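# Lift a plastic card off a box and hold it

## Task

Pick the plastic card up from the box and keep it motionless above the table, held between two opposing sides, with every part of it at least three finger-widths higher than where it rested on the box. While it is airborne, never press its edges toward each other hard enough that a real card would bend; that is an instant failure. When the scene ends, no hand motor may still show moving in hand_stopped_by, or the task fails.

## Robot and tools

ROBOT. One six-joint arm carries a five-finger right hand. Everything is steered through the hand point, a spot 0.05 m in front of the palm where the index pad meets the thumb tip in a pinch. Its own axes: +z runs along the straightened fingers, +y points out of the palm, +x runs across the palm away from the thumb. Straight fingers extend 0.06 to 0.07 m past the point along +z. Across the palm the hand spans 0.08 m toward the little finger; toward the thumb it spans 0.02 m when the thumb is swung fully in front of the palm, up to 0.09 m otherwise. A rigid wrist bracket on the little-finger side sits 0.03 m beyond the point along +y and 0.11 m across the palm; it can collide with things. Tilting the hand about x or y also shifts the point slightly.

SCENE FRAME. Results report positions in metres with the origin on the tabletop under the arm base, +z up, +y to the left when facing along +x. The base may be slightly tilted. Reported positions get less accurate at long reach.

THE 14-NUMBER ROW (used by execute_actions and move). All values lie in [-1, 1], in this order: dx, dy, dz, rx, ry, rz, little, ring, middle, index, thumb_bend, thumb_turn, force_limit, speed. The first six are an offset, not a pose: a displacement of the hand point from its measured pose at the start of the action, expressed in the hand point's own axes; 1.0 equals 0.6 m of travel or 180 degrees, and rx, ry, rz form a single rotation vector. The six motor numbers are absolute targets: for fingers +1 is straight and -1 curled into the palm; thumb_bend +1 straight, -1 fully bent; thumb_turn +1 beside the palm, -1 opposite the fingers. A pinch is roughly index -0.22, thumb_bend -0.75, thumb_turn -0.57. force_limit sets where a closing motor stops, linear from about 0 N (-1) to 10 N (+1) at the fingertip, 15 N for both thumb motors; it never stops opening. speed runs linearly from near zero (-1) to full (+1); at full, one finger's whole travel takes 0.6 s. For a soft grip, close at speed -0.9 or below, since fast fingers overshoot the limit.

execute_actions(actions): a list of actions; each action is a list of up to 15 rows, each row lasting one 1/30 s step; if fewer than 15 rows, the last repeats. Every row is measured from the action's start pose, not from the row before. The first action of a call starts from the last pose a result reported. An empty list just returns state and images. Per step the command is clipped to 100 mm and 16 degrees from the measured pose, and motion lags about 0.17 s, so a long reach needs several actions.

move(target, speed, stop_force, blocking): target is one row as above, its offset taken from the pose in the latest result that shows one. speed is in m/s, 0.002 to 0.5 (default 0.25), rotation capped at twice that in rad/s. The straight path lasts 0.5 to 10 s and ignores obstacles. stop_force (N, 13 to 80, allowed after 0.2 s of scene time) ends the path when the wrist senses that much extra push opposing the motion, then backs off two steps; use it only with slow, non-rotating moves, and omit it when moving away from something you are pressing. blocking=false returns after 0.5 s while the arm keeps going (not combinable with stop_force); then use wait or stop before new commands. The result adds a move: line with the ending (done, off_target, moving, held, fault, contact) and limits (paced = pose clipped; held = a check blocked some steps), plus the distance from target.

wait(seconds): 0 to 10, holds the last command. stop(): brakes a running move. zoom_image(camera, region): camera cam_high or cam_wrist, region [x0, y0, x1, y1] in pixels from the top-left, at most 504 by 504. show_instructions(): shows reference images. finished_scene(scene): ends the current scene by its number, irreversibly.

RESULTS. The state line gives end_effector_position, end_effector_quat_wxyz and velocities. hand_measured, hand_stopped_by and hand_load_n list six values in motor order. hand_stopped_by words: moving, target, force, stalled, fault. hand_load_n is positive when something pushes a finger open; a lost grip shows as loads near 0. Hand target is the pose the controller now drives toward. Wrist force and torque are in the hand point's axes, noisy, with a fixed offset up to about 5.5 N, saturating near 100 N. "pose unreachable" means the clearance check altered the command. Images come from cam_high then cam_wrist, 504x504 each.

HAND BEHAVIOUR. A motor moves only when its target changes by 0.01 or more, then locks on arrival or at force_limit. Resending the same numbers keeps the grip. To tighten, raise force_limit and send a target further closed than measured; to loosen, send one more open.

AVOID. The arm is stiff: pressing even slightly past contact can trigger a fault stop (joint torque at its limit, or 150 N outside force), freezing the arm for 10 s. Load limits: 297 N m shoulder, 135 N m elbow, 48.6 N m each wrist joint. Long held loads heat motors; at 85 °C brakes engage. Do not squeeze the card edgewise, drop it, or knock anything off the table. Objects may be briefly nudged by outside disturbances. Make sure every hand motor has settled before finishing.

Each tool is called after "Request:" by a JSON object that holds its "method" and its "body".

Reference images:

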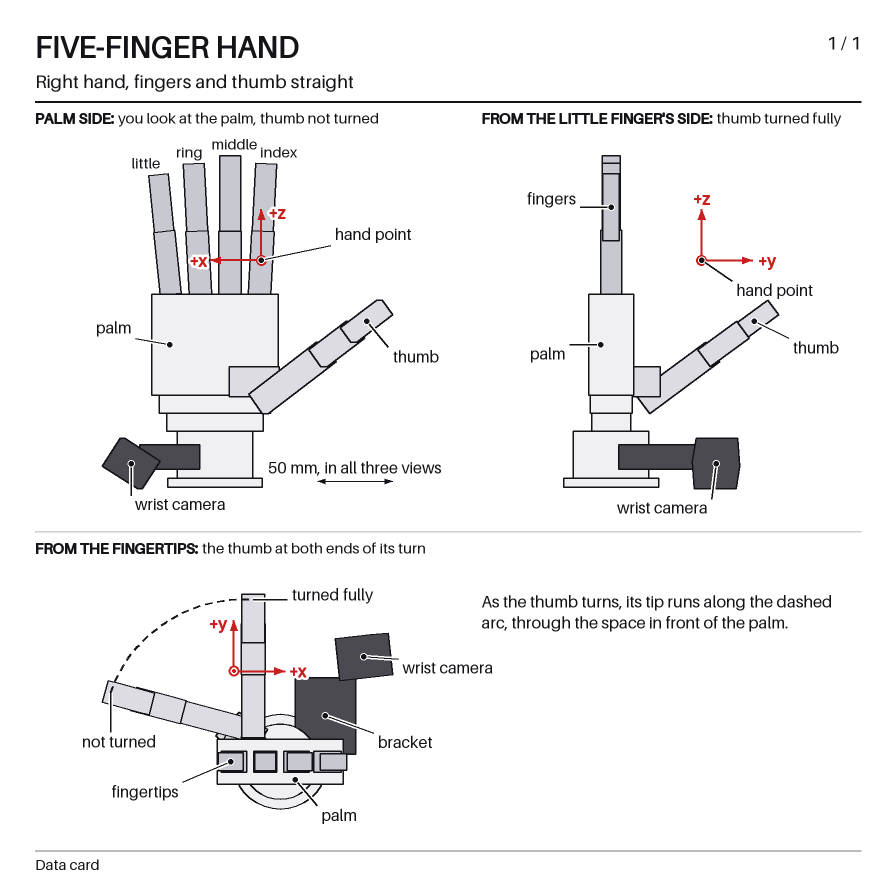

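## Session

Request:
{"method": "execute_actions", "body": {"actions": []}}

Scene clock: 0.00 s.
end_effector_position=(+0.7052, -0.0759, +0.1671) hand_measured=(+1.000, +1.000, +1.000, +1.000, +1.000, +1.000) hand_load_n=(+0.0, +0.0, +0.0, +0.0, +0.0, +0.0) hand_stopped_by=(target, target, target, target, target, target) hand_force_limit=0.00 hand_speed=-0.80 end_effector_quat_wxyz=(+0.037, -0.315, +0.948, +0.038) end_effector_velocity=(-0.000, +0.001, -0.001) end_effector_angular_velocity=(+0.001, +0.001, +0.000)
Joint positions: [-0.478 -0.983  1.544  1.015  1.464 -2.689]
Joint velocities: [ 0.     0.     0.001 -0.    -0.    -0.   ]
Motor temperatures (°C, as the motors report them): [20 22 23 29 25 30]
Wrist force (N, on the end effector, along its own x y z axes, offset not removed): no reading
Wrist torque (N m, same axes, about the end effector's origin, offset not removed): no reading
Hand target: +0.705, -0.076, +0.167; +0.037, -0.315, +0.948, +0.038

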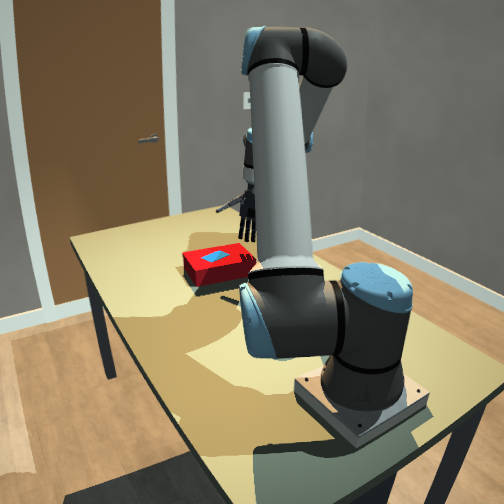

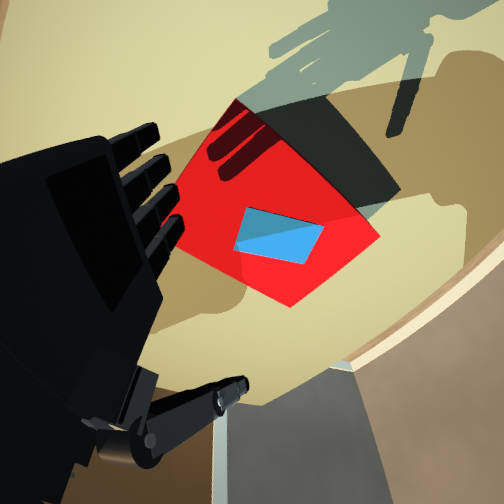

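Request:
{"method": "move", "body": {"target": [0,0.13,0,0,0,0,-1,-1,-1,1,1,1,0,0]}}

Scene clock: 2.87 s.
end_effector_position=(+0.6584, -0.0136, +0.1712) hand_measured=(-1.000, -1.000, -1.000, +1.000, +1.000, +1.000) hand_load_n=(+0.0, +0.0, +0.0, +0.0, +0.0, +0.0) hand_stopped_by=(target, target, target, target, target, target) hand_force_limit=0.00 hand_speed=0.00 end_effector_quat_wxyz=(+0.037, -0.315, +0.948, +0.038) end_effector_velocity=(+0.000, -0.000, -0.000) end_effector_angular_velocity=(-0.000, +0.000, -0.000)
Joint positions: [-0.425 -1.069  1.678  0.962  1.464 -2.636]
Joint velocities: [-0.     0.001 -0.001 -0.     0.    -0.   ]
Motor temperatures (°C, as the motors report them): [20 22 23 29 25 30]
Wrist force (N, on the end effector, along its own x y z axes, offset not removed): [0.2 -2.4 -4.7]
Wrist torque (N m, same axes, about the end effector's origin, offset not removed): [0.02 0.48 -0.31]
Hand target: +0.658, -0.014, +0.171; +0.037, -0.315, +0.948, +0.038
Off the commanded pose: 0.000 m, 0 deg.
move: done

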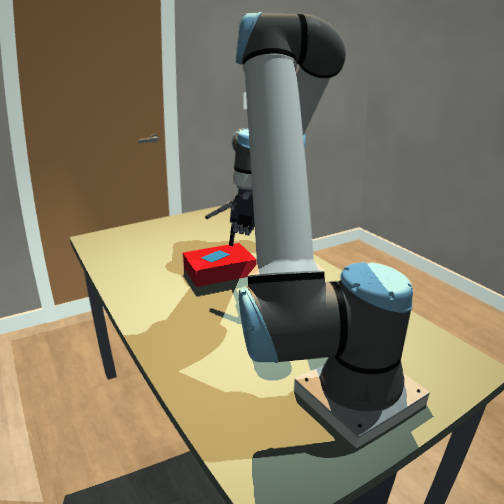

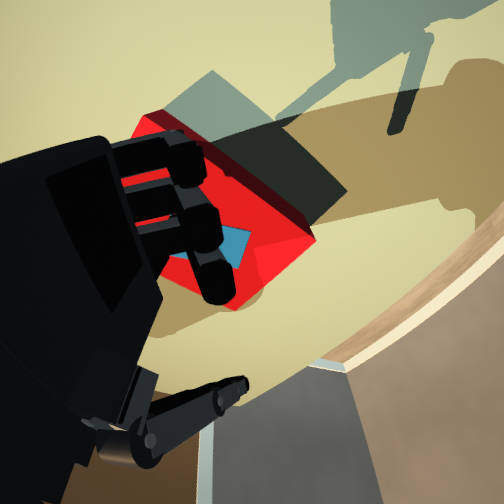

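Request:
{"method": "move", "body": {"target": [0.05,0.03,0.05,0,0,0,-1,-1,-1,1,1,1,0,0]}}

Scene clock: 4.40 s.
end_effector_position=(+0.6251, -0.0142, +0.1396) hand_measured=(-1.000, -1.000, -1.000, +1.000, +1.000, +1.000) hand_load_n=(+0.0, +0.0, +0.0, +0.0, +0.0, +0.0) hand_stopped_by=(target, target, target, target, target, target) hand_force_limit=0.00 hand_speed=0.00 end_effector_quat_wxyz=(+0.037, -0.315, +0.948, +0.038) end_effector_velocity=(-0.001, +0.000, -0.001) end_effector_angular_velocity=(-0.000, -0.001, +0.000)
Joint positions: [-0.449 -1.082  1.769  0.887  1.464 -2.659]
Joint velocities: [-0.001 -0.001  0.004 -0.003 -0.    -0.001]
Motor temperatures (°C, as the motors report them): [20 22 23 29 25 30]
Wrist force (N, on the end effector, along its own x y z axes, offset not removed): [0.1 -2.6 -4.8]
Wrist torque (N m, same axes, about the end effector's origin, offset not removed): [0.06 0.52 -0.36]
Hand target: +0.625, -0.014, +0.139; +0.037, -0.315, +0.948, +0.038
Off the commanded pose: 0.000 m, 0 deg.
move: done

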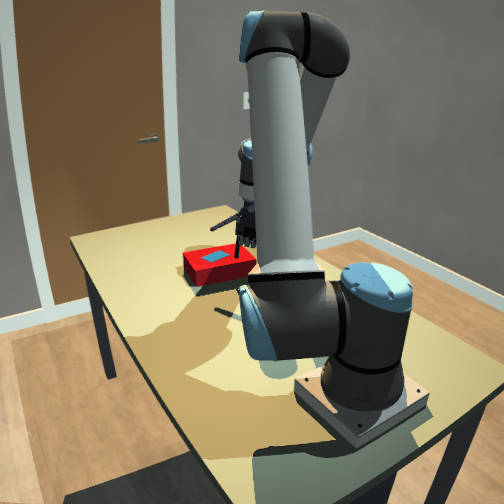

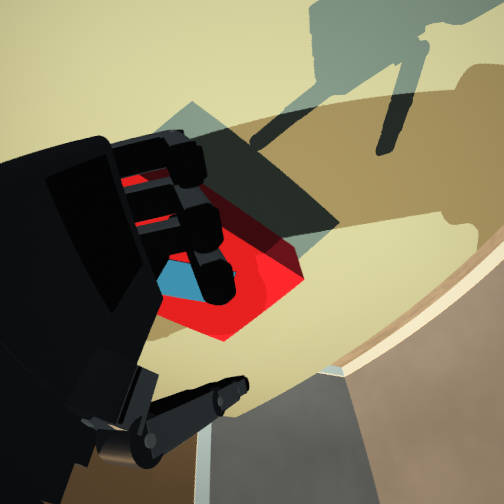

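Request:
{"method": "move", "body": {"target": [-0.04,0.055,0,0,0,0,-1,-1,-1,1,1,1,0,0]}}

Request:
{"method": "move", "body": {"target": [0,0,0.08,0,0,0,-1,-1,-1,1,1,1,0,0], "speed": 0.01, "stop_force": 13}}

Scene clock: 6.00 s.
end_effector_position=(+0.6245, +0.0263, +0.1436) hand_measured=(-1.000, -1.000, -1.000, +1.000, +1.000, +1.000) hand_load_n=(+0.0, +0.0, +0.0, +0.0, +0.0, +0.0) hand_stopped_by=(target, target, target, target, target, target) hand_force_limit=0.00 hand_speed=0.00 end_effector_quat_wxyz=(+0.037, -0.315, +0.948, +0.038) end_effector_velocity=(+0.000, +0.001, +0.001) end_effector_angular_velocity=(-0.001, -0.002, -0.000)
Joint positions: [-0.388 -1.096  1.78   0.882  1.464 -2.599]
Joint velocities: [ 0.002 -0.002  0.    -0.     0.     0.002]
Motor temperatures (°C, as the motors report them): [20 22 23 29 25 30]
Wrist force (N, on the end effector, along its own x y z axes, offset not removed): [1.7 -2.8 -5.9]
Wrist torque (N m, same axes, about the end effector's origin, offset not removed): [0.04 0.33 -0.29]
Hand target: +0.624, +0.026, +0.144; +0.037, -0.315, +0.948, +0.038
Off the commanded pose: 0.000 m, 0 deg.
move: done

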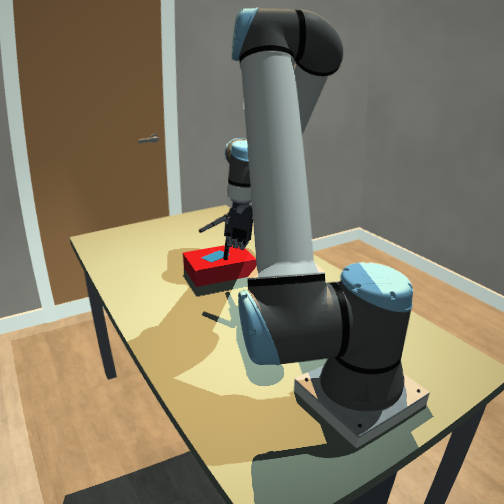

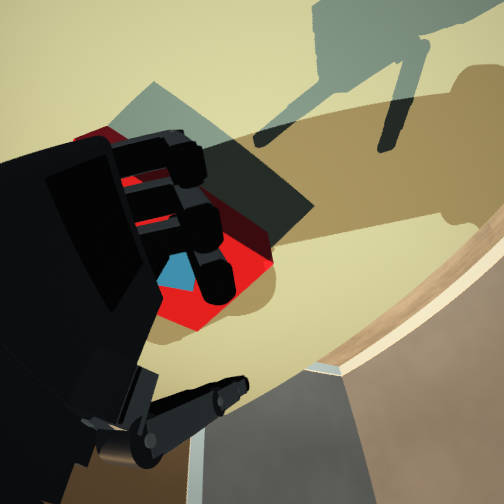

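Scene clock: 7.97 s.
end_effector_position=(+0.6251, +0.0280, +0.1276) hand_measured=(-1.000, -1.000, -1.000, +1.000, +1.000, +1.000) hand_load_n=(+0.0, +0.0, +0.0, +0.0, +0.0, +0.0) hand_stopped_by=(target, target, target, target, target, target) hand_force_limit=0.00 hand_speed=0.00 end_effector_quat_wxyz=(+0.037, -0.315, +0.948, +0.038) end_effector_velocity=(-0.001, +0.000, +0.002) end_effector_angular_velocity=(+0.000, +0.001, +0.000)
Joint positions: [-0.385 -1.078  1.787  0.857  1.464 -2.596]
Joint velocities: [ 0.    -0.002  0.     0.003 -0.     0.   ]
Motor temperatures (°C, as the motors report them): [20 22 23 29 25 30]
Wrist force (N, on the end effector, along its own x y z axes, offset not removed): [2.8 -3.8 -21.4]
Wrist torque (N m, same axes, about the end effector's origin, offset not removed): [1.15 0.43 -0.22]
Hand target: +0.625, +0.028, +0.128; +0.037, -0.315, +0.948, +0.038
Off the commanded pose: 0.032 m, 0 deg.
move: contact

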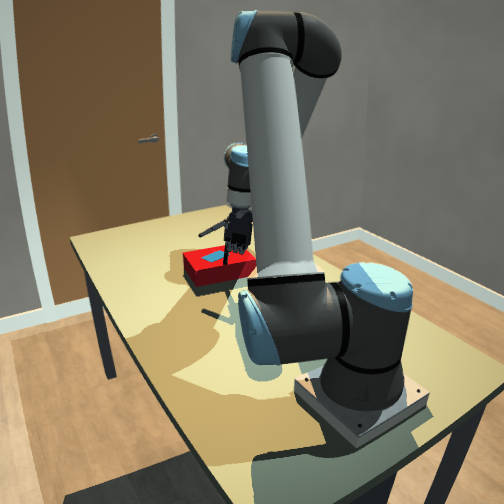

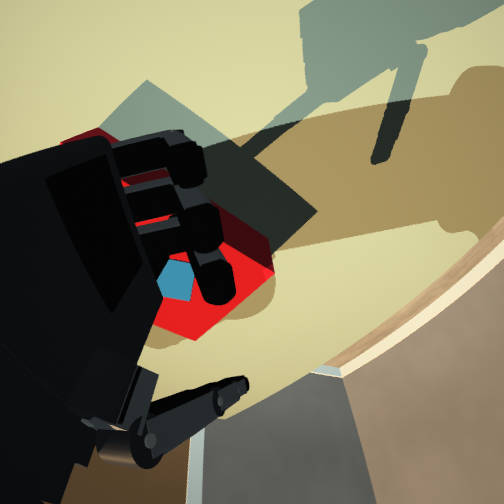

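Request:
{"method": "move", "body": {"target": [0,-0.06,-0.02,0,0,0,-1,-1,-1,1,1,1,0,0], "speed": 0.1}}

Request:
{"method": "move", "body": {"target": [0,0,0.05,0,0,0,-1,-1,-1,1,1,1,0,0], "speed": 0.005, "stop_force": 13}}

Request:
{"method": "move", "body": {"target": [-0.05,0,0,0,0,0,-1,-1,-1,1,1,1,0,0], "speed": 0.02}}

Request:
{"method": "move", "body": {"target": [0,0,-0.04,0,0,0,-1,-1,-1,1,1,1,0,0], "speed": 0.1}}

Scene clock: 9.83 s.
end_effector_position=(+0.6461, -0.0018, +0.1376) hand_measured=(-1.000, -1.000, -1.000, +1.000, +1.000, +1.000) hand_load_n=(+0.0, +0.0, +0.0, +0.0, +0.0, +0.0) hand_stopped_by=(target, target, target, target, target, target) hand_force_limit=0.00 hand_speed=0.00 end_effector_quat_wxyz=(+0.037, -0.315, +0.948, +0.038) end_effector_velocity=(+0.001, -0.002, +0.000) end_effector_angular_velocity=(+0.000, +0.001, -0.001)
Joint positions: [-0.416 -1.056  1.728  0.898  1.464 -2.627]
Joint velocities: [-0.003  0.002 -0.003  0.002  0.    -0.002]
Motor temperatures (°C, as the motors report them): [20 22 23 29 25 30]
Wrist force (N, on the end effector, along its own x y z axes, offset not removed): [-0.3 -0.4 -6.4]
Wrist torque (N m, same axes, about the end effector's origin, offset not removed): [0.53 0.50 -0.23]
Hand target: +0.646, -0.002, +0.138; +0.037, -0.315, +0.948, +0.038
Off the commanded pose: 0.000 m, 0 deg.
move: done

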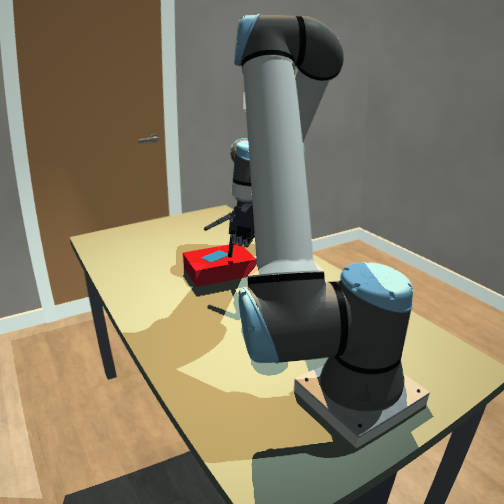

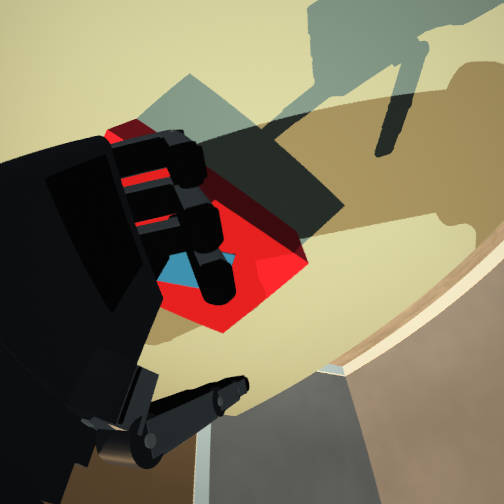

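Scene clock: 12.20 s.
end_effector_position=(+0.6465, -0.0008, +0.1276) hand_measured=(-1.000, -1.000, -1.000, +1.000, +1.000, +1.000) hand_load_n=(+0.0, +0.0, +0.0, +0.0, +0.0, +0.0) hand_stopped_by=(target, target, target, target, target, target) hand_force_limit=0.00 hand_speed=0.00 end_effector_quat_wxyz=(+0.037, -0.315, +0.948, +0.038) end_effector_velocity=(-0.000, -0.001, +0.002) end_effector_angular_velocity=(+0.000, -0.000, -0.002)
Joint positions: [-0.415 -1.045  1.732  0.882  1.464 -2.625]
Joint velocities: [-0.001 -0.002 -0.     0.002 -0.     0.   ]
Motor temperatures (°C, as the motors report them): [20 22 23 29 25 30]
Wrist force (N, on the end effector, along its own x y z axes, offset not removed): [2.0 -2.7 -23.7]
Wrist torque (N m, same axes, about the end effector's origin, offset not removed): [1.16 0.62 -0.18]
Hand target: +0.647, -0.001, +0.128; +0.037, -0.315, +0.948, +0.038
Off the commanded pose: 0.020 m, 0 deg.
move: contact

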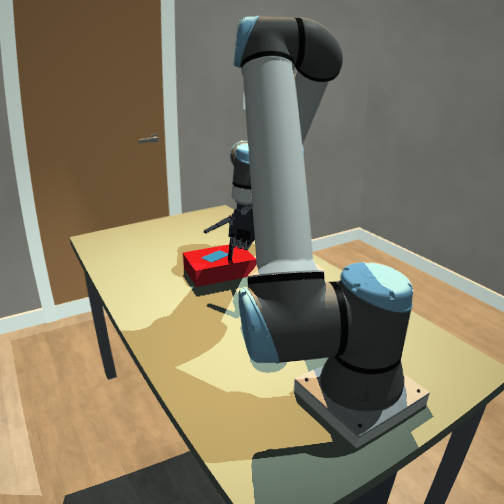

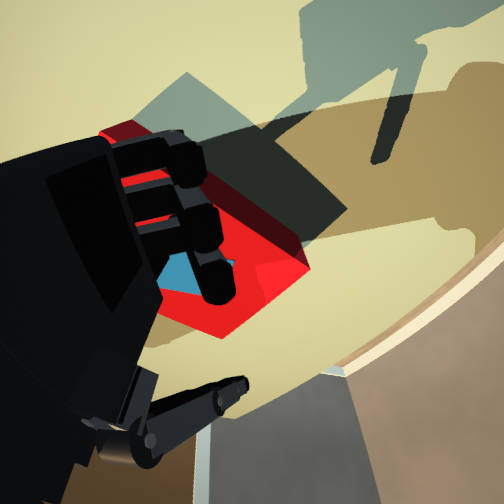

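Scene clock: 13.97 s.
end_effector_position=(+0.6703, +0.0170, +0.1305) hand_measured=(-1.000, -1.000, -1.000, +1.000, +1.000, +1.000) hand_load_n=(+0.0, +0.0, +0.0, +0.0, +0.0, +0.0) hand_stopped_by=(target, target, target, target, target, target) hand_force_limit=0.00 hand_speed=0.00 end_effector_quat_wxyz=(+0.037, -0.315, +0.948, +0.038) end_effector_velocity=(+0.001, +0.002, -0.001) end_effector_angular_velocity=(+0.001, +0.003, +0.001)
Joint positions: [-0.375 -1.02   1.682  0.903  1.464 -2.585]
Joint velocities: [ 0.003  0.003 -0.003  0.002 -0.     0.003]
Motor temperatures (°C, as the motors report them): [20 22 23 29 25 30]
Wrist force (N, on the end effector, along its own x y z axes, offset not removed): [0.1 -4.7 -3.7]
Wrist torque (N m, same axes, about the end effector's origin, offset not removed): [-0.46 0.54 -0.36]
Hand target: +0.670, +0.017, +0.130; +0.037, -0.315, +0.948, +0.038
Off the commanded pose: 0.000 m, 0 deg.
move: done

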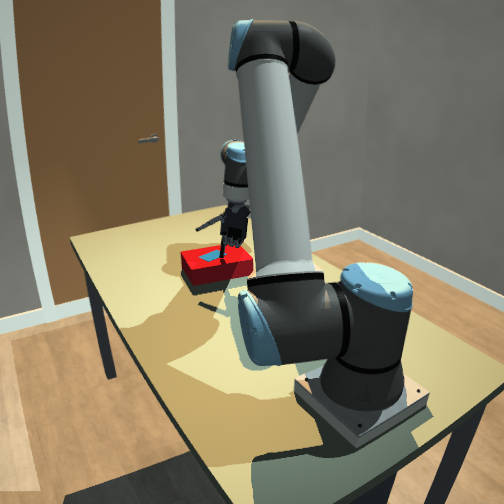

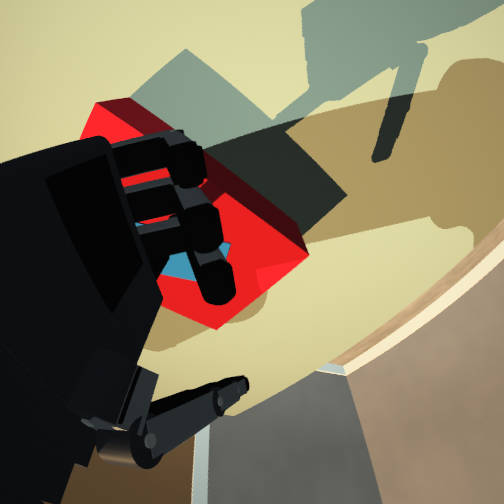

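Scene clock: 14.80 s.
end_effector_position=(+0.6692, +0.0147, +0.1542) hand_measured=(-1.000, -1.000, -1.000, +1.000, +1.000, +1.000) hand_load_n=(+0.0, +0.0, +0.0, +0.0, +0.0, +0.0) hand_stopped_by=(target, target, target, target, target, target) hand_force_limit=0.00 hand_speed=0.00 end_effector_quat_wxyz=(+0.037, -0.315, +0.948, +0.038) end_effector_velocity=(-0.000, +0.000, +0.001) end_effector_angular_velocity=(+0.000, +0.001, +0.001)
Joint positions: [-0.379 -1.044  1.672  0.938  1.464 -2.589]
Joint velocities: [ 0.    -0.001 -0.001  0.003  0.    -0.   ]
Motor temperatures (°C, as the motors report them): [20 22 23 29 25 30]
Wrist force (N, on the end effector, along its own x y z axes, offset not removed): [0.2 -0.7 -3.3]
Wrist torque (N m, same axes, about the end effector's origin, offset not removed): [0.25 0.51 -0.17]
Hand target: +0.669, +0.015, +0.154; +0.037, -0.315, +0.948, +0.038
Off the commanded pose: 0.000 m, 0 deg.
move: done

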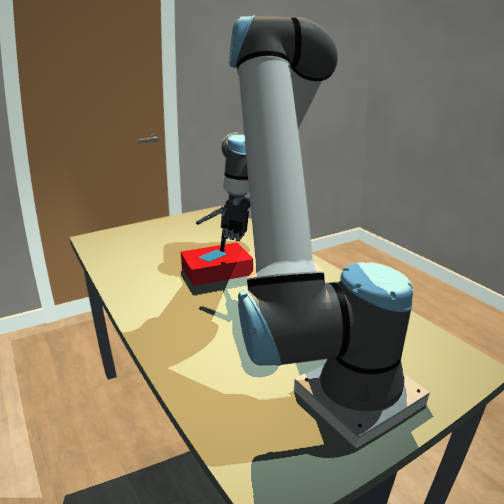

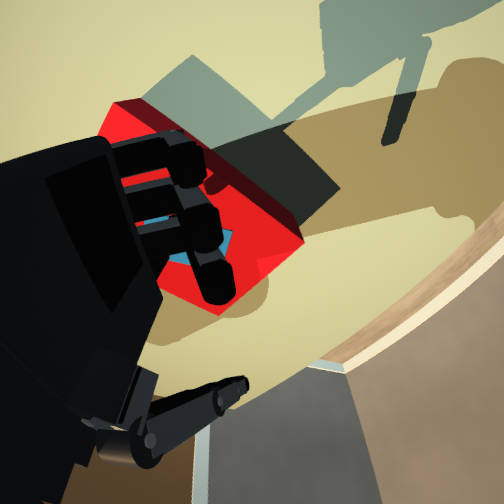

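Request:
{"method": "move", "body": {"target": [0,-0.15,-0.1,0,0,0,-1,-1,-1,1,1,1,0,0]}}

Request:
{"method": "zoom_image", "body": {"camera": "cam_high", "region": [150,200,310,320]}}

Scene clock: 16.40 s.
end_effector_position=(+0.7205, -0.0629, +0.2091) hand_measured=(-1.000, -1.000, -1.000, +1.000, +1.000, +1.000) hand_load_n=(+0.0, +0.0, +0.0, +0.0, +0.0, +0.0) hand_stopped_by=(target, target, target, target, target, target) hand_force_limit=0.00 hand_speed=0.00 end_effector_quat_wxyz=(+0.037, -0.315, +0.948, +0.038) end_effector_velocity=(+0.001, -0.001, +0.001) end_effector_angular_velocity=(-0.001, -0.001, +0.001)
Joint positions: [-0.453 -1.     1.487  1.087  1.464 -2.663]
Joint velocities: [ 0.     0.001 -0.005  0.003  0.001 -0.001]
Motor temperatures (°C, as the motors report them): [20 22 23 29 25 30]
Wrist force (N, on the end effector, along its own x y z axes, offset not removed): [0.5 -2.6 -3.1]
Wrist torque (N m, same axes, about the end effector's origin, offset not removed): [-0.15 0.46 -0.33]
Hand target: +0.721, -0.063, +0.209; +0.037, -0.315, +0.948, +0.038
Off the commanded pose: 0.000 m, 0 deg.
move: done

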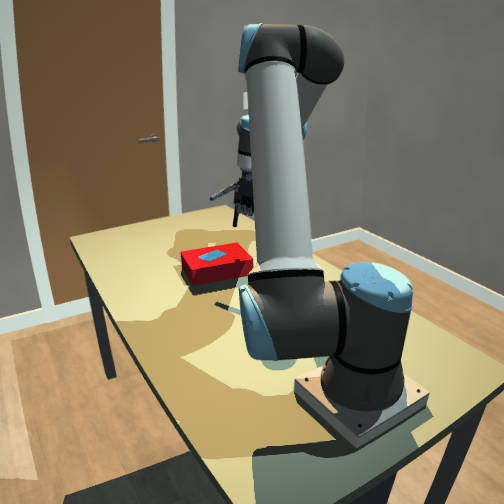

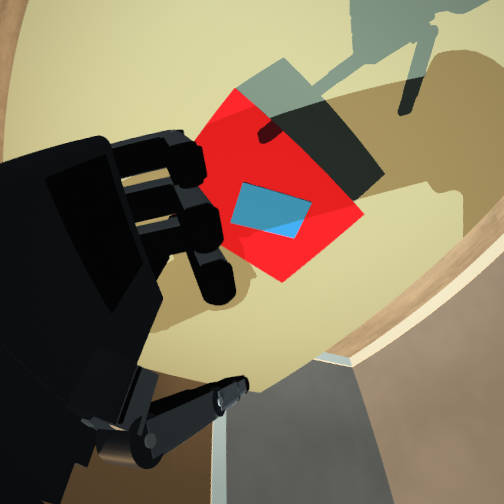

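Region (150, 200, 310, 320) of cam_high's 504x504 image, scaled by 3.150, with more detail than that image has; it fills the top 378 rows of this view, and the rest is white.

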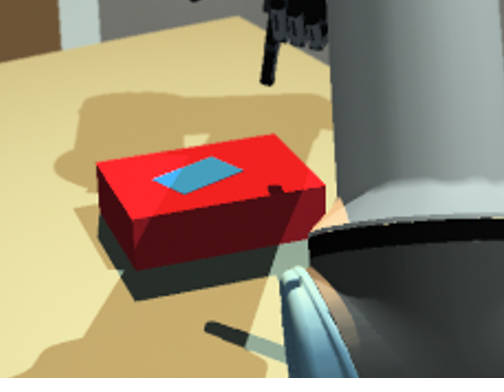

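Request:
{"method": "move", "body": {"target": [0.06,0.115,0.11,0,0,0,-1,-1,-1,1,1,1,0,0]}}

Request:
{"method": "move", "body": {"target": [0,0,0.023,0,0,0,-1,-1,-1,1,1,1,0,0], "speed": 0.01}}

Scene clock: 19.80 s.
end_effector_position=(+0.6534, -0.0229, +0.1438) hand_measured=(-1.000, -1.000, -1.000, +1.000, +1.000, +1.000) hand_load_n=(+0.0, +0.0, +0.0, +0.0, +0.0, +0.0) hand_stopped_by=(target, target, target, target, target, target) hand_force_limit=0.00 hand_speed=0.00 end_effector_quat_wxyz=(+0.037, -0.315, +0.948, +0.038) end_effector_velocity=(-0.001, +0.001, -0.001) end_effector_angular_velocity=(-0.000, -0.001, +0.000)
Joint positions: [-0.442 -1.047  1.701  0.919  1.464 -2.653]
Joint velocities: [ 0.    -0.001  0.005 -0.004 -0.     0.   ]
Motor temperatures (°C, as the motors report them): [20 22 23 29 25 30]
Wrist force (N, on the end effector, along its own x y z axes, offset not removed): [0.7 -0.6 -3.6]
Wrist torque (N m, same axes, about the end effector's origin, offset not removed): [0.22 0.46 -0.22]
Hand target: +0.653, -0.023, +0.144; +0.037, -0.315, +0.948, +0.038
Off the commanded pose: 0.000 m, 0 deg.
move: done

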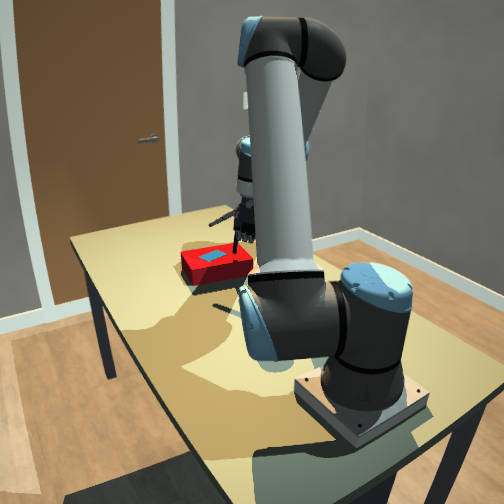

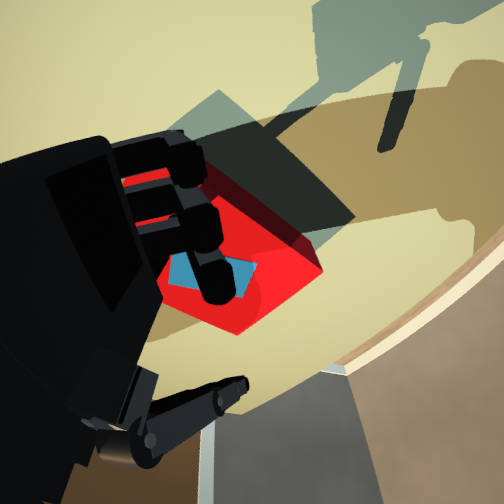

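Scene clock: 21.40 s.
end_effector_position=(+0.6540, -0.0216, +0.1302) hand_measured=(-1.000, -1.000, -1.000, +1.000, +1.000, +1.000) hand_load_n=(+0.0, +0.0, +0.0, +0.0, +0.0, +0.0) hand_stopped_by=(target, target, target, target, target, target) hand_force_limit=0.00 hand_speed=0.00 end_effector_quat_wxyz=(+0.037, -0.315, +0.948, +0.038) end_effector_velocity=(+0.000, +0.000, -0.001) end_effector_angular_velocity=(-0.000, -0.000, -0.000)
Joint positions: [-0.44  -1.033  1.707  0.898  1.464 -2.65 ]
Joint velocities: [ 0.     0.001  0.001 -0.002 -0.     0.   ]
Motor temperatures (°C, as the motors report them): [20 22 23 29 25 30]
Wrist force (N, on the end effector, along its own x y z axes, offset not removed): [0.8 -3.6 -3.4]
Wrist torque (N m, same axes, about the end effector's origin, offset not removed): [-0.20 0.42 -0.30]
Hand target: +0.654, -0.022, +0.130; +0.037, -0.315, +0.948, +0.038
Off the commanded pose: 0.000 m, 0 deg.
move: done

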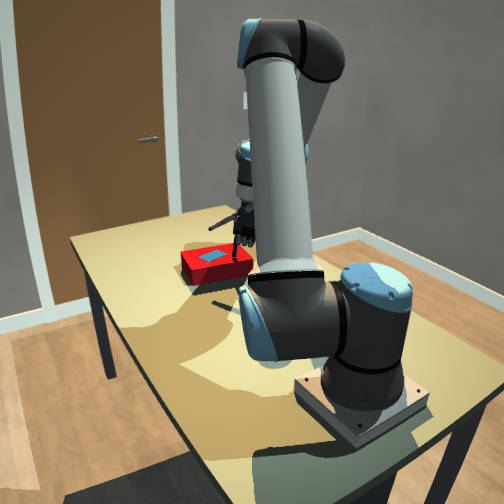

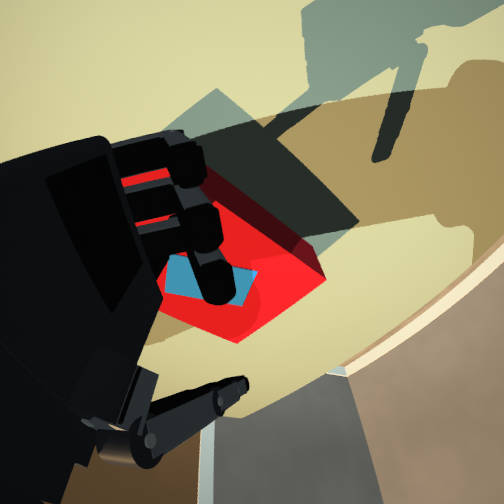

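Request:
{"method": "move", "body": {"target": [0,0,0.006,0,0,0,-1,-1,-1,1,1,1,0,0], "speed": 0.005}}

Request:
{"method": "move", "body": {"target": [0.05,0.037,0,0,0,0,-1,-1,-1,1,1,1,0,0], "speed": 0.02}}

Scene clock: 23.33 s.
end_effector_position=(+0.6542, -0.0213, +0.1268) hand_measured=(-1.000, -1.000, -1.000, +1.000, +1.000, +1.000) hand_load_n=(+0.0, +0.0, +0.0, -0.5, +0.0, +0.0) hand_stopped_by=(target, target, target, target, target, target) hand_force_limit=0.00 hand_speed=0.00 end_effector_quat_wxyz=(+0.037, -0.315, +0.948, +0.038) end_effector_velocity=(-0.000, -0.000, -0.001) end_effector_angular_velocity=(-0.000, +0.000, -0.000)
Joint positions: [-0.439 -1.029  1.709  0.893  1.464 -2.65 ]
Joint velocities: [-0.     0.     0.001 -0.001  0.     0.   ]
Motor temperatures (°C, as the motors report them): [20 22 23 29 25 30]
Wrist force (N, on the end effector, along its own x y z axes, offset not removed): [5.6 -0.8 -48.9]
Wrist torque (N m, same axes, about the end effector's origin, offset not removed): [2.81 0.55 0.05]
Hand target: +0.654, -0.021, +0.127; +0.037, -0.315, +0.948, +0.038
Off the commanded pose: 0.000 m, 0 deg.
move: done

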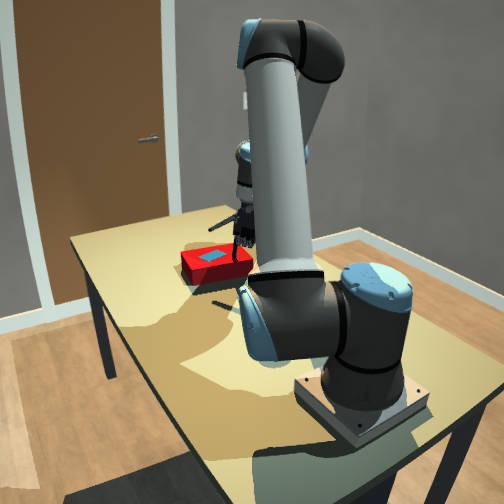

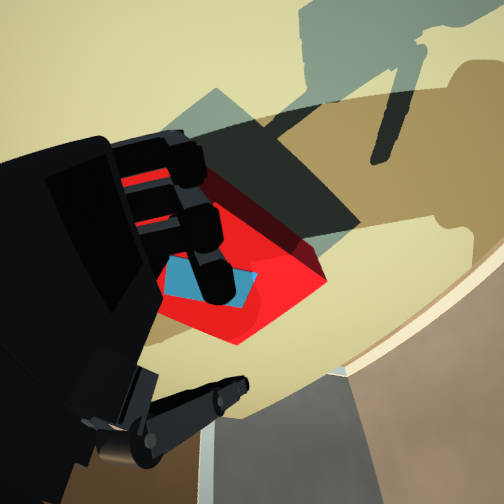

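Scene clock: 25.50 s.
end_effector_position=(+0.6171, -0.0214, +0.1252) hand_measured=(-1.000, -1.000, -1.000, +1.000, +1.000, +1.000) hand_load_n=(+0.0, +0.0, +0.0, +1.0, +0.0, +0.0) hand_stopped_by=(target, target, target, target, target, target) hand_force_limit=0.00 hand_speed=0.00 end_effector_quat_wxyz=(+0.037, -0.315, +0.948, +0.038) end_effector_velocity=(-0.002, +0.000, -0.000) end_effector_angular_velocity=(+0.000, +0.001, +0.001)
Joint positions: [-0.465 -1.075  1.791  0.86   1.464 -2.676]
Joint velocities: [-0.001 -0.002  0.004 -0.001  0.    -0.001]
Motor temperatures (°C, as the motors report them): [20 22 23 29 25 30]
Wrist force (N, on the end effector, along its own x y z axes, offset not removed): [-27.0 -7.6 -94.9]
Wrist torque (N m, same axes, about the end effector's origin, offset not removed): [6.31 -1.52 -1.66]
Hand target: +0.617, -0.021, +0.125; +0.037, -0.315, +0.948, +0.038
Off the commanded pose: 0.000 m, 0 deg.
move: done

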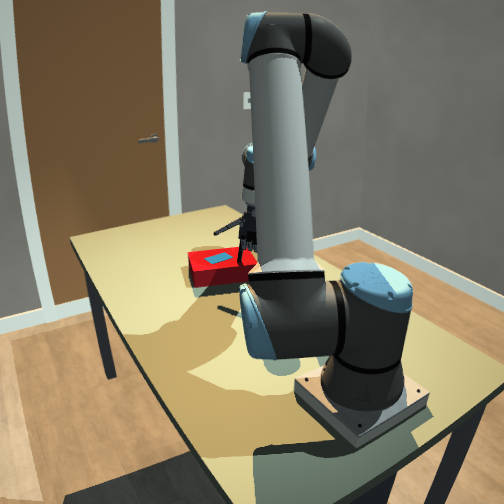

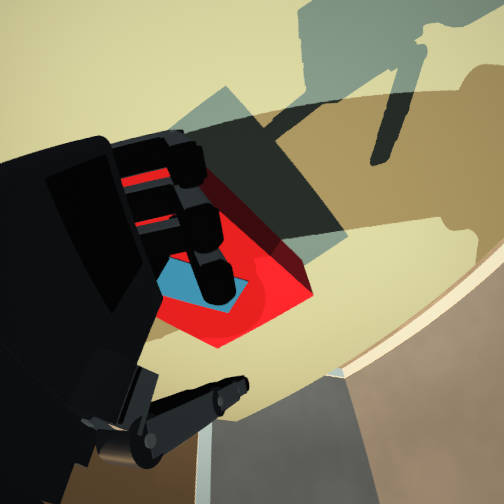

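Request:
{"method": "move", "body": {"target": [0,0,-0.006,0,0,0,-1,-1,-1,1,1,1,0,0], "speed": 0.01}}

Request:
{"method": "move", "body": {"target": [0.03,0.022,0,0,0,0,-1,-1,-1,1,1,1,0,0], "speed": 0.01}}

Scene clock: 27.63 s.
end_effector_position=(+0.6167, -0.0218, +0.1284) hand_measured=(-1.000, -1.000, -1.000, +1.000, +1.000, +1.000) hand_load_n=(+0.0, +0.0, +0.0, -2.0, +0.0, +0.0) hand_stopped_by=(target, target, target, target, target, target) hand_force_limit=0.00 hand_speed=0.00 end_effector_quat_wxyz=(+0.037, -0.315, +0.948, +0.038) end_effector_velocity=(+0.000, +0.000, +0.001) end_effector_angular_velocity=(-0.000, -0.000, +0.001)
Joint positions: [-0.466 -1.079  1.79   0.865  1.464 -2.677]
Joint velocities: [ 0.001 -0.001 -0.001  0.002  0.    -0.   ]
Motor temperatures (°C, as the motors report them): [20 22 23 29 25 30]
Wrist force (N, on the end effector, along its own x y z axes, offset not removed): [0.8 -1.5 -8.7]
Wrist torque (N m, same axes, about the end effector's origin, offset not removed): [0.22 0.08 -0.22]
Hand target: +0.617, -0.022, +0.129; +0.037, -0.315, +0.948, +0.038
Off the commanded pose: 0.000 m, 0 deg.
move: done

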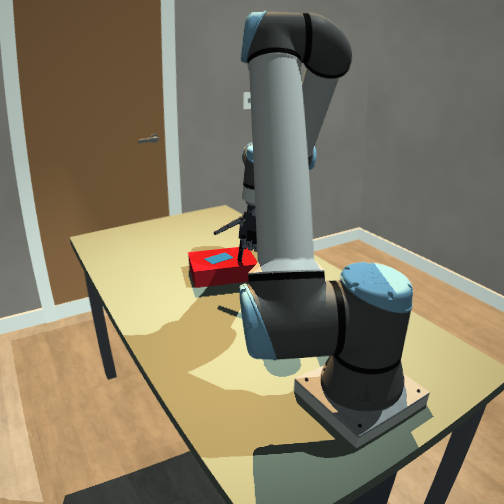

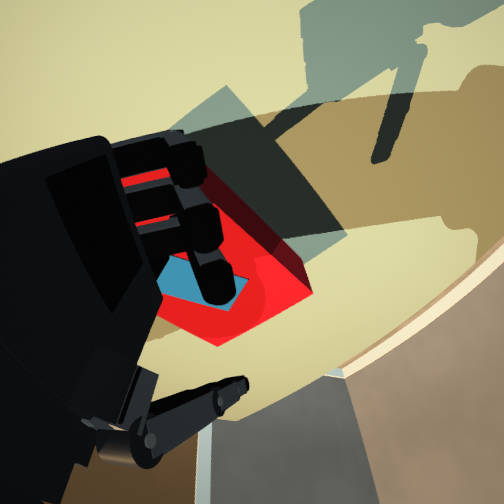

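Scene clock: 30.10 s.
end_effector_position=(+0.5946, -0.0220, +0.1275) hand_measured=(-1.000, -1.000, -1.000, +1.000, +1.000, +1.000) hand_load_n=(+0.0, +0.0, +0.0, +0.0, +0.0, +0.0) hand_stopped_by=(target, target, target, target, target, target) hand_force_limit=0.00 hand_speed=0.00 end_effector_quat_wxyz=(+0.036, -0.315, +0.948, +0.038) end_effector_velocity=(-0.002, -0.000, -0.000) end_effector_angular_velocity=(+0.000, +0.000, +0.000)
Joint positions: [-0.483 -1.107  1.838  0.846  1.464 -2.694]
Joint velocities: [-0.001 -0.002  0.003 -0.001 -0.    -0.001]
Motor temperatures (°C, as the motors report them): [20 22 23 29 25 30]
Wrist force (N, on the end effector, along its own x y z axes, offset not removed): [-6.7 -4.2 -19.9]
Wrist torque (N m, same axes, about the end effector's origin, offset not removed): [1.10 0.19 -0.63]
Hand target: +0.594, -0.022, +0.127; +0.036, -0.315, +0.948, +0.038
Off the commanded pose: 0.000 m, 0 deg.
move: done

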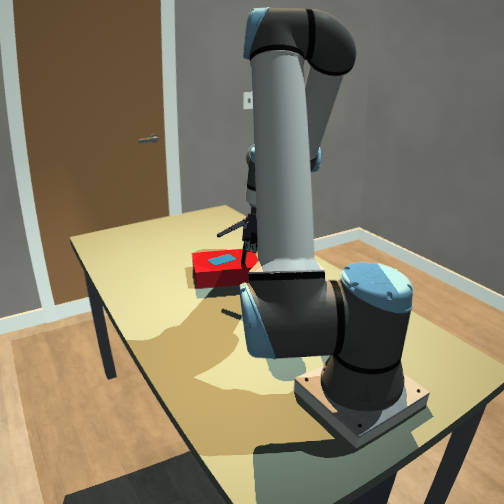

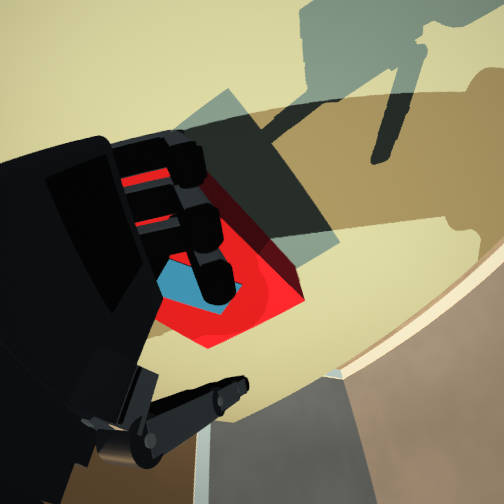

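Request:
{"method": "move", "body": {"target": [0,0,-0.08,0,0,0.7,-1,-1,-1,1,1,1,0,0]}}

Scene clock: 35.83 s.
end_effector_position=(+0.5924, -0.0267, +0.1756) hand_measured=(-1.000, -1.000, -1.000, +1.000, +1.000, +1.000) hand_load_n=(+0.0, +0.0, +0.0, +0.0, +0.0, +0.0) hand_stopped_by=(target, target, target, target, target, target) hand_force_limit=0.00 hand_speed=0.00 end_effector_quat_wxyz=(-0.018, +0.701, +0.711, +0.050) end_effector_velocity=(-0.000, +0.001, -0.001) end_effector_angular_velocity=(+0.000, +0.003, -0.009)
Joint positions: [-0.386 -1.286  1.982  0.871  1.464 -0.399]
Joint velocities: [ 0.003  0.002 -0.001  0.001  0.001  0.012]
Motor temperatures (°C, as the motors report them): [20 22 23 29 25 30]
Wrist force (N, on the end effector, along its own x y z axes, offset not removed): [2.2 -1.1 -4.3]
Wrist torque (N m, same axes, about the end effector's origin, offset not removed): [0.24 0.20 -0.19]
Hand target: +0.592, -0.027, +0.176; -0.018, +0.702, +0.711, +0.050
Off the commanded pose: 0.000 m, 0 deg.
move: done

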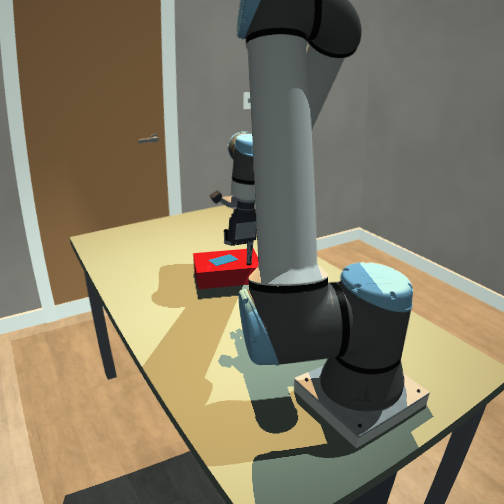

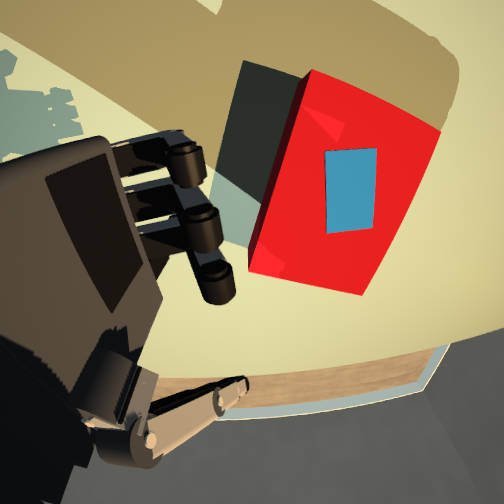

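Request:
{"method": "move", "body": {"target": [0.15,0.13,0.06,0,0,0,-1,-1,-1,1,1,1,0,0]}}

Request:
{"method": "zoom_image", "body": {"camera": "cam_high", "region": [150,200,310,320]}}

Scene clock: 48.43 s.
end_effector_position=(+0.6703, +0.0675, +0.1522) hand_measured=(-1.000, -1.000, -1.000, +1.000, +1.000, +1.000) hand_load_n=(+0.0, +0.0, +0.0, +0.0, +0.0, +0.0) hand_stopped_by=(target, target, target, target, target, target) hand_force_limit=0.00 hand_speed=0.00 end_effector_quat_wxyz=(-0.018, +0.701, +0.711, +0.051) end_effector_velocity=(+0.001, +0.001, -0.001) end_effector_angular_velocity=(-0.000, +0.002, -0.001)
Joint positions: [-0.177 -1.149  1.826  0.868  1.466 -0.188]
Joint velocities: [ 0.002  0.003 -0.003  0.001  0.001  0.003]
Motor temperatures (°C, as the motors report them): [20 22 23 29 25 30]
Wrist force (N, on the end effector, along its own x y z axes, offset not removed): [2.2 -3.0 -4.1]
Wrist torque (N m, same axes, about the end effector's origin, offset not removed): [-0.04 0.20 -0.21]
Hand target: +0.670, +0.068, +0.152; -0.018, +0.701, +0.711, +0.051
Off the commanded pose: 0.000 m, 0 deg.
move: done

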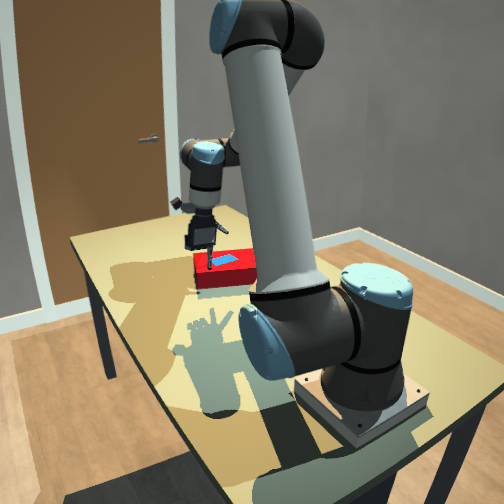

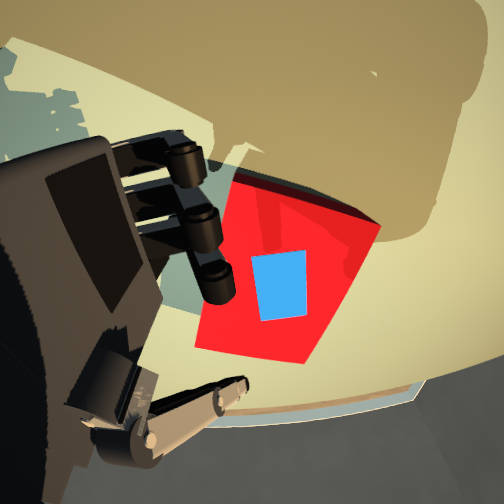

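Region (150, 200, 310, 320) of cam_high's 504x504 image, scaled by 3.150, with more detail than that image has; it fills the top 378 rows of this view, and the rest is white.

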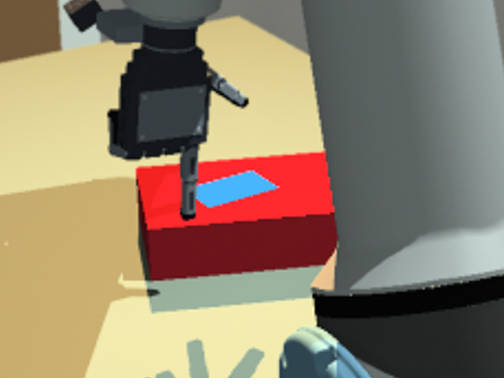

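Request:
{"method": "move", "body": {"target": [-0.06,0.02,0.03,0,0,0,-1,-1,-1,1,1,1,0,0], "speed": 0.1}}

Request:
{"method": "zoom_image", "body": {"camera": "cam_high", "region": [150,200,310,320]}}

Scene clock: 50.67 s.
end_effector_position=(+0.6836, +0.0337, +0.1314) hand_measured=(-1.000, -1.000, -1.000, +1.000, +1.000, +1.000) hand_load_n=(+0.0, +0.0, +0.0, +0.0, +0.0, +0.0) hand_stopped_by=(target, target, target, target, target, target) hand_force_limit=0.00 hand_speed=0.00 end_effector_quat_wxyz=(-0.018, +0.701, +0.711, +0.051) end_effector_velocity=(+0.001, -0.002, -0.002) end_effector_angular_velocity=(+0.001, +0.002, -0.001)
Joint positions: [-0.229 -1.112  1.816  0.846  1.465 -0.24 ]
Joint velocities: [-0.004  0.004 -0.001 -0.001 -0.    -0.002]
Motor temperatures (°C, as the motors report them): [20 22 23 29 25 30]
Wrist force (N, on the end effector, along its own x y z axes, offset not removed): [1.6 -2.8 -4.4]
Wrist torque (N m, same axes, about the end effector's origin, offset not removed): [-0.05 0.27 -0.21]
Hand target: +0.684, +0.034, +0.131; -0.018, +0.701, +0.711, +0.051
Off the commanded pose: 0.000 m, 0 deg.
move: done

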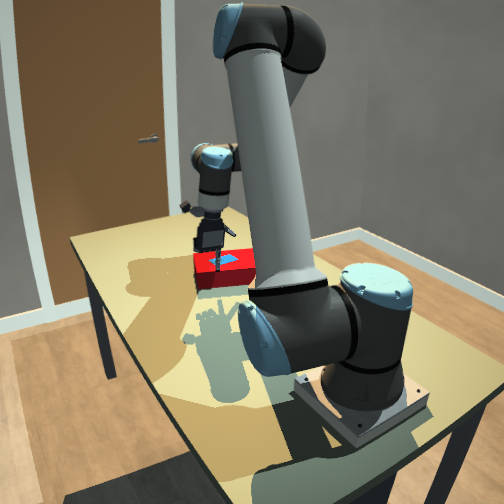

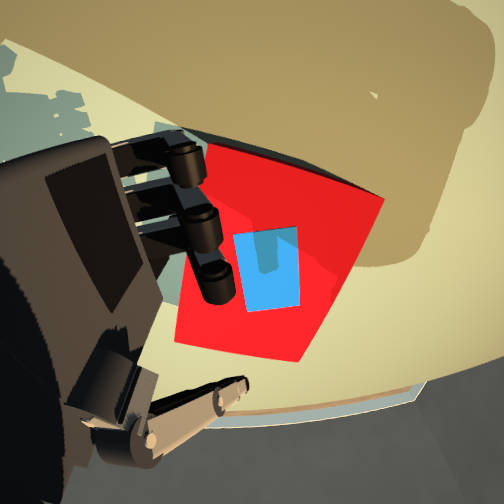

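Region (150, 200, 310, 320) of cam_high's 504x504 image, scaled by 3.150, with more detail than that image has; it fills the top 378 rows of this view, and the rest is white.

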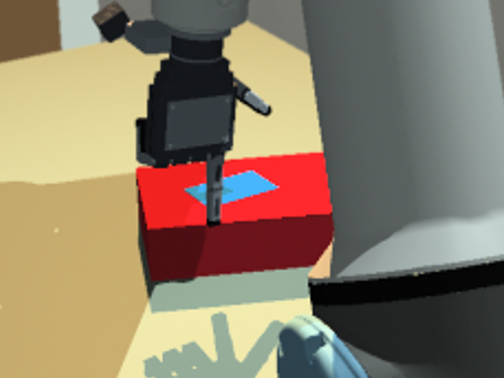

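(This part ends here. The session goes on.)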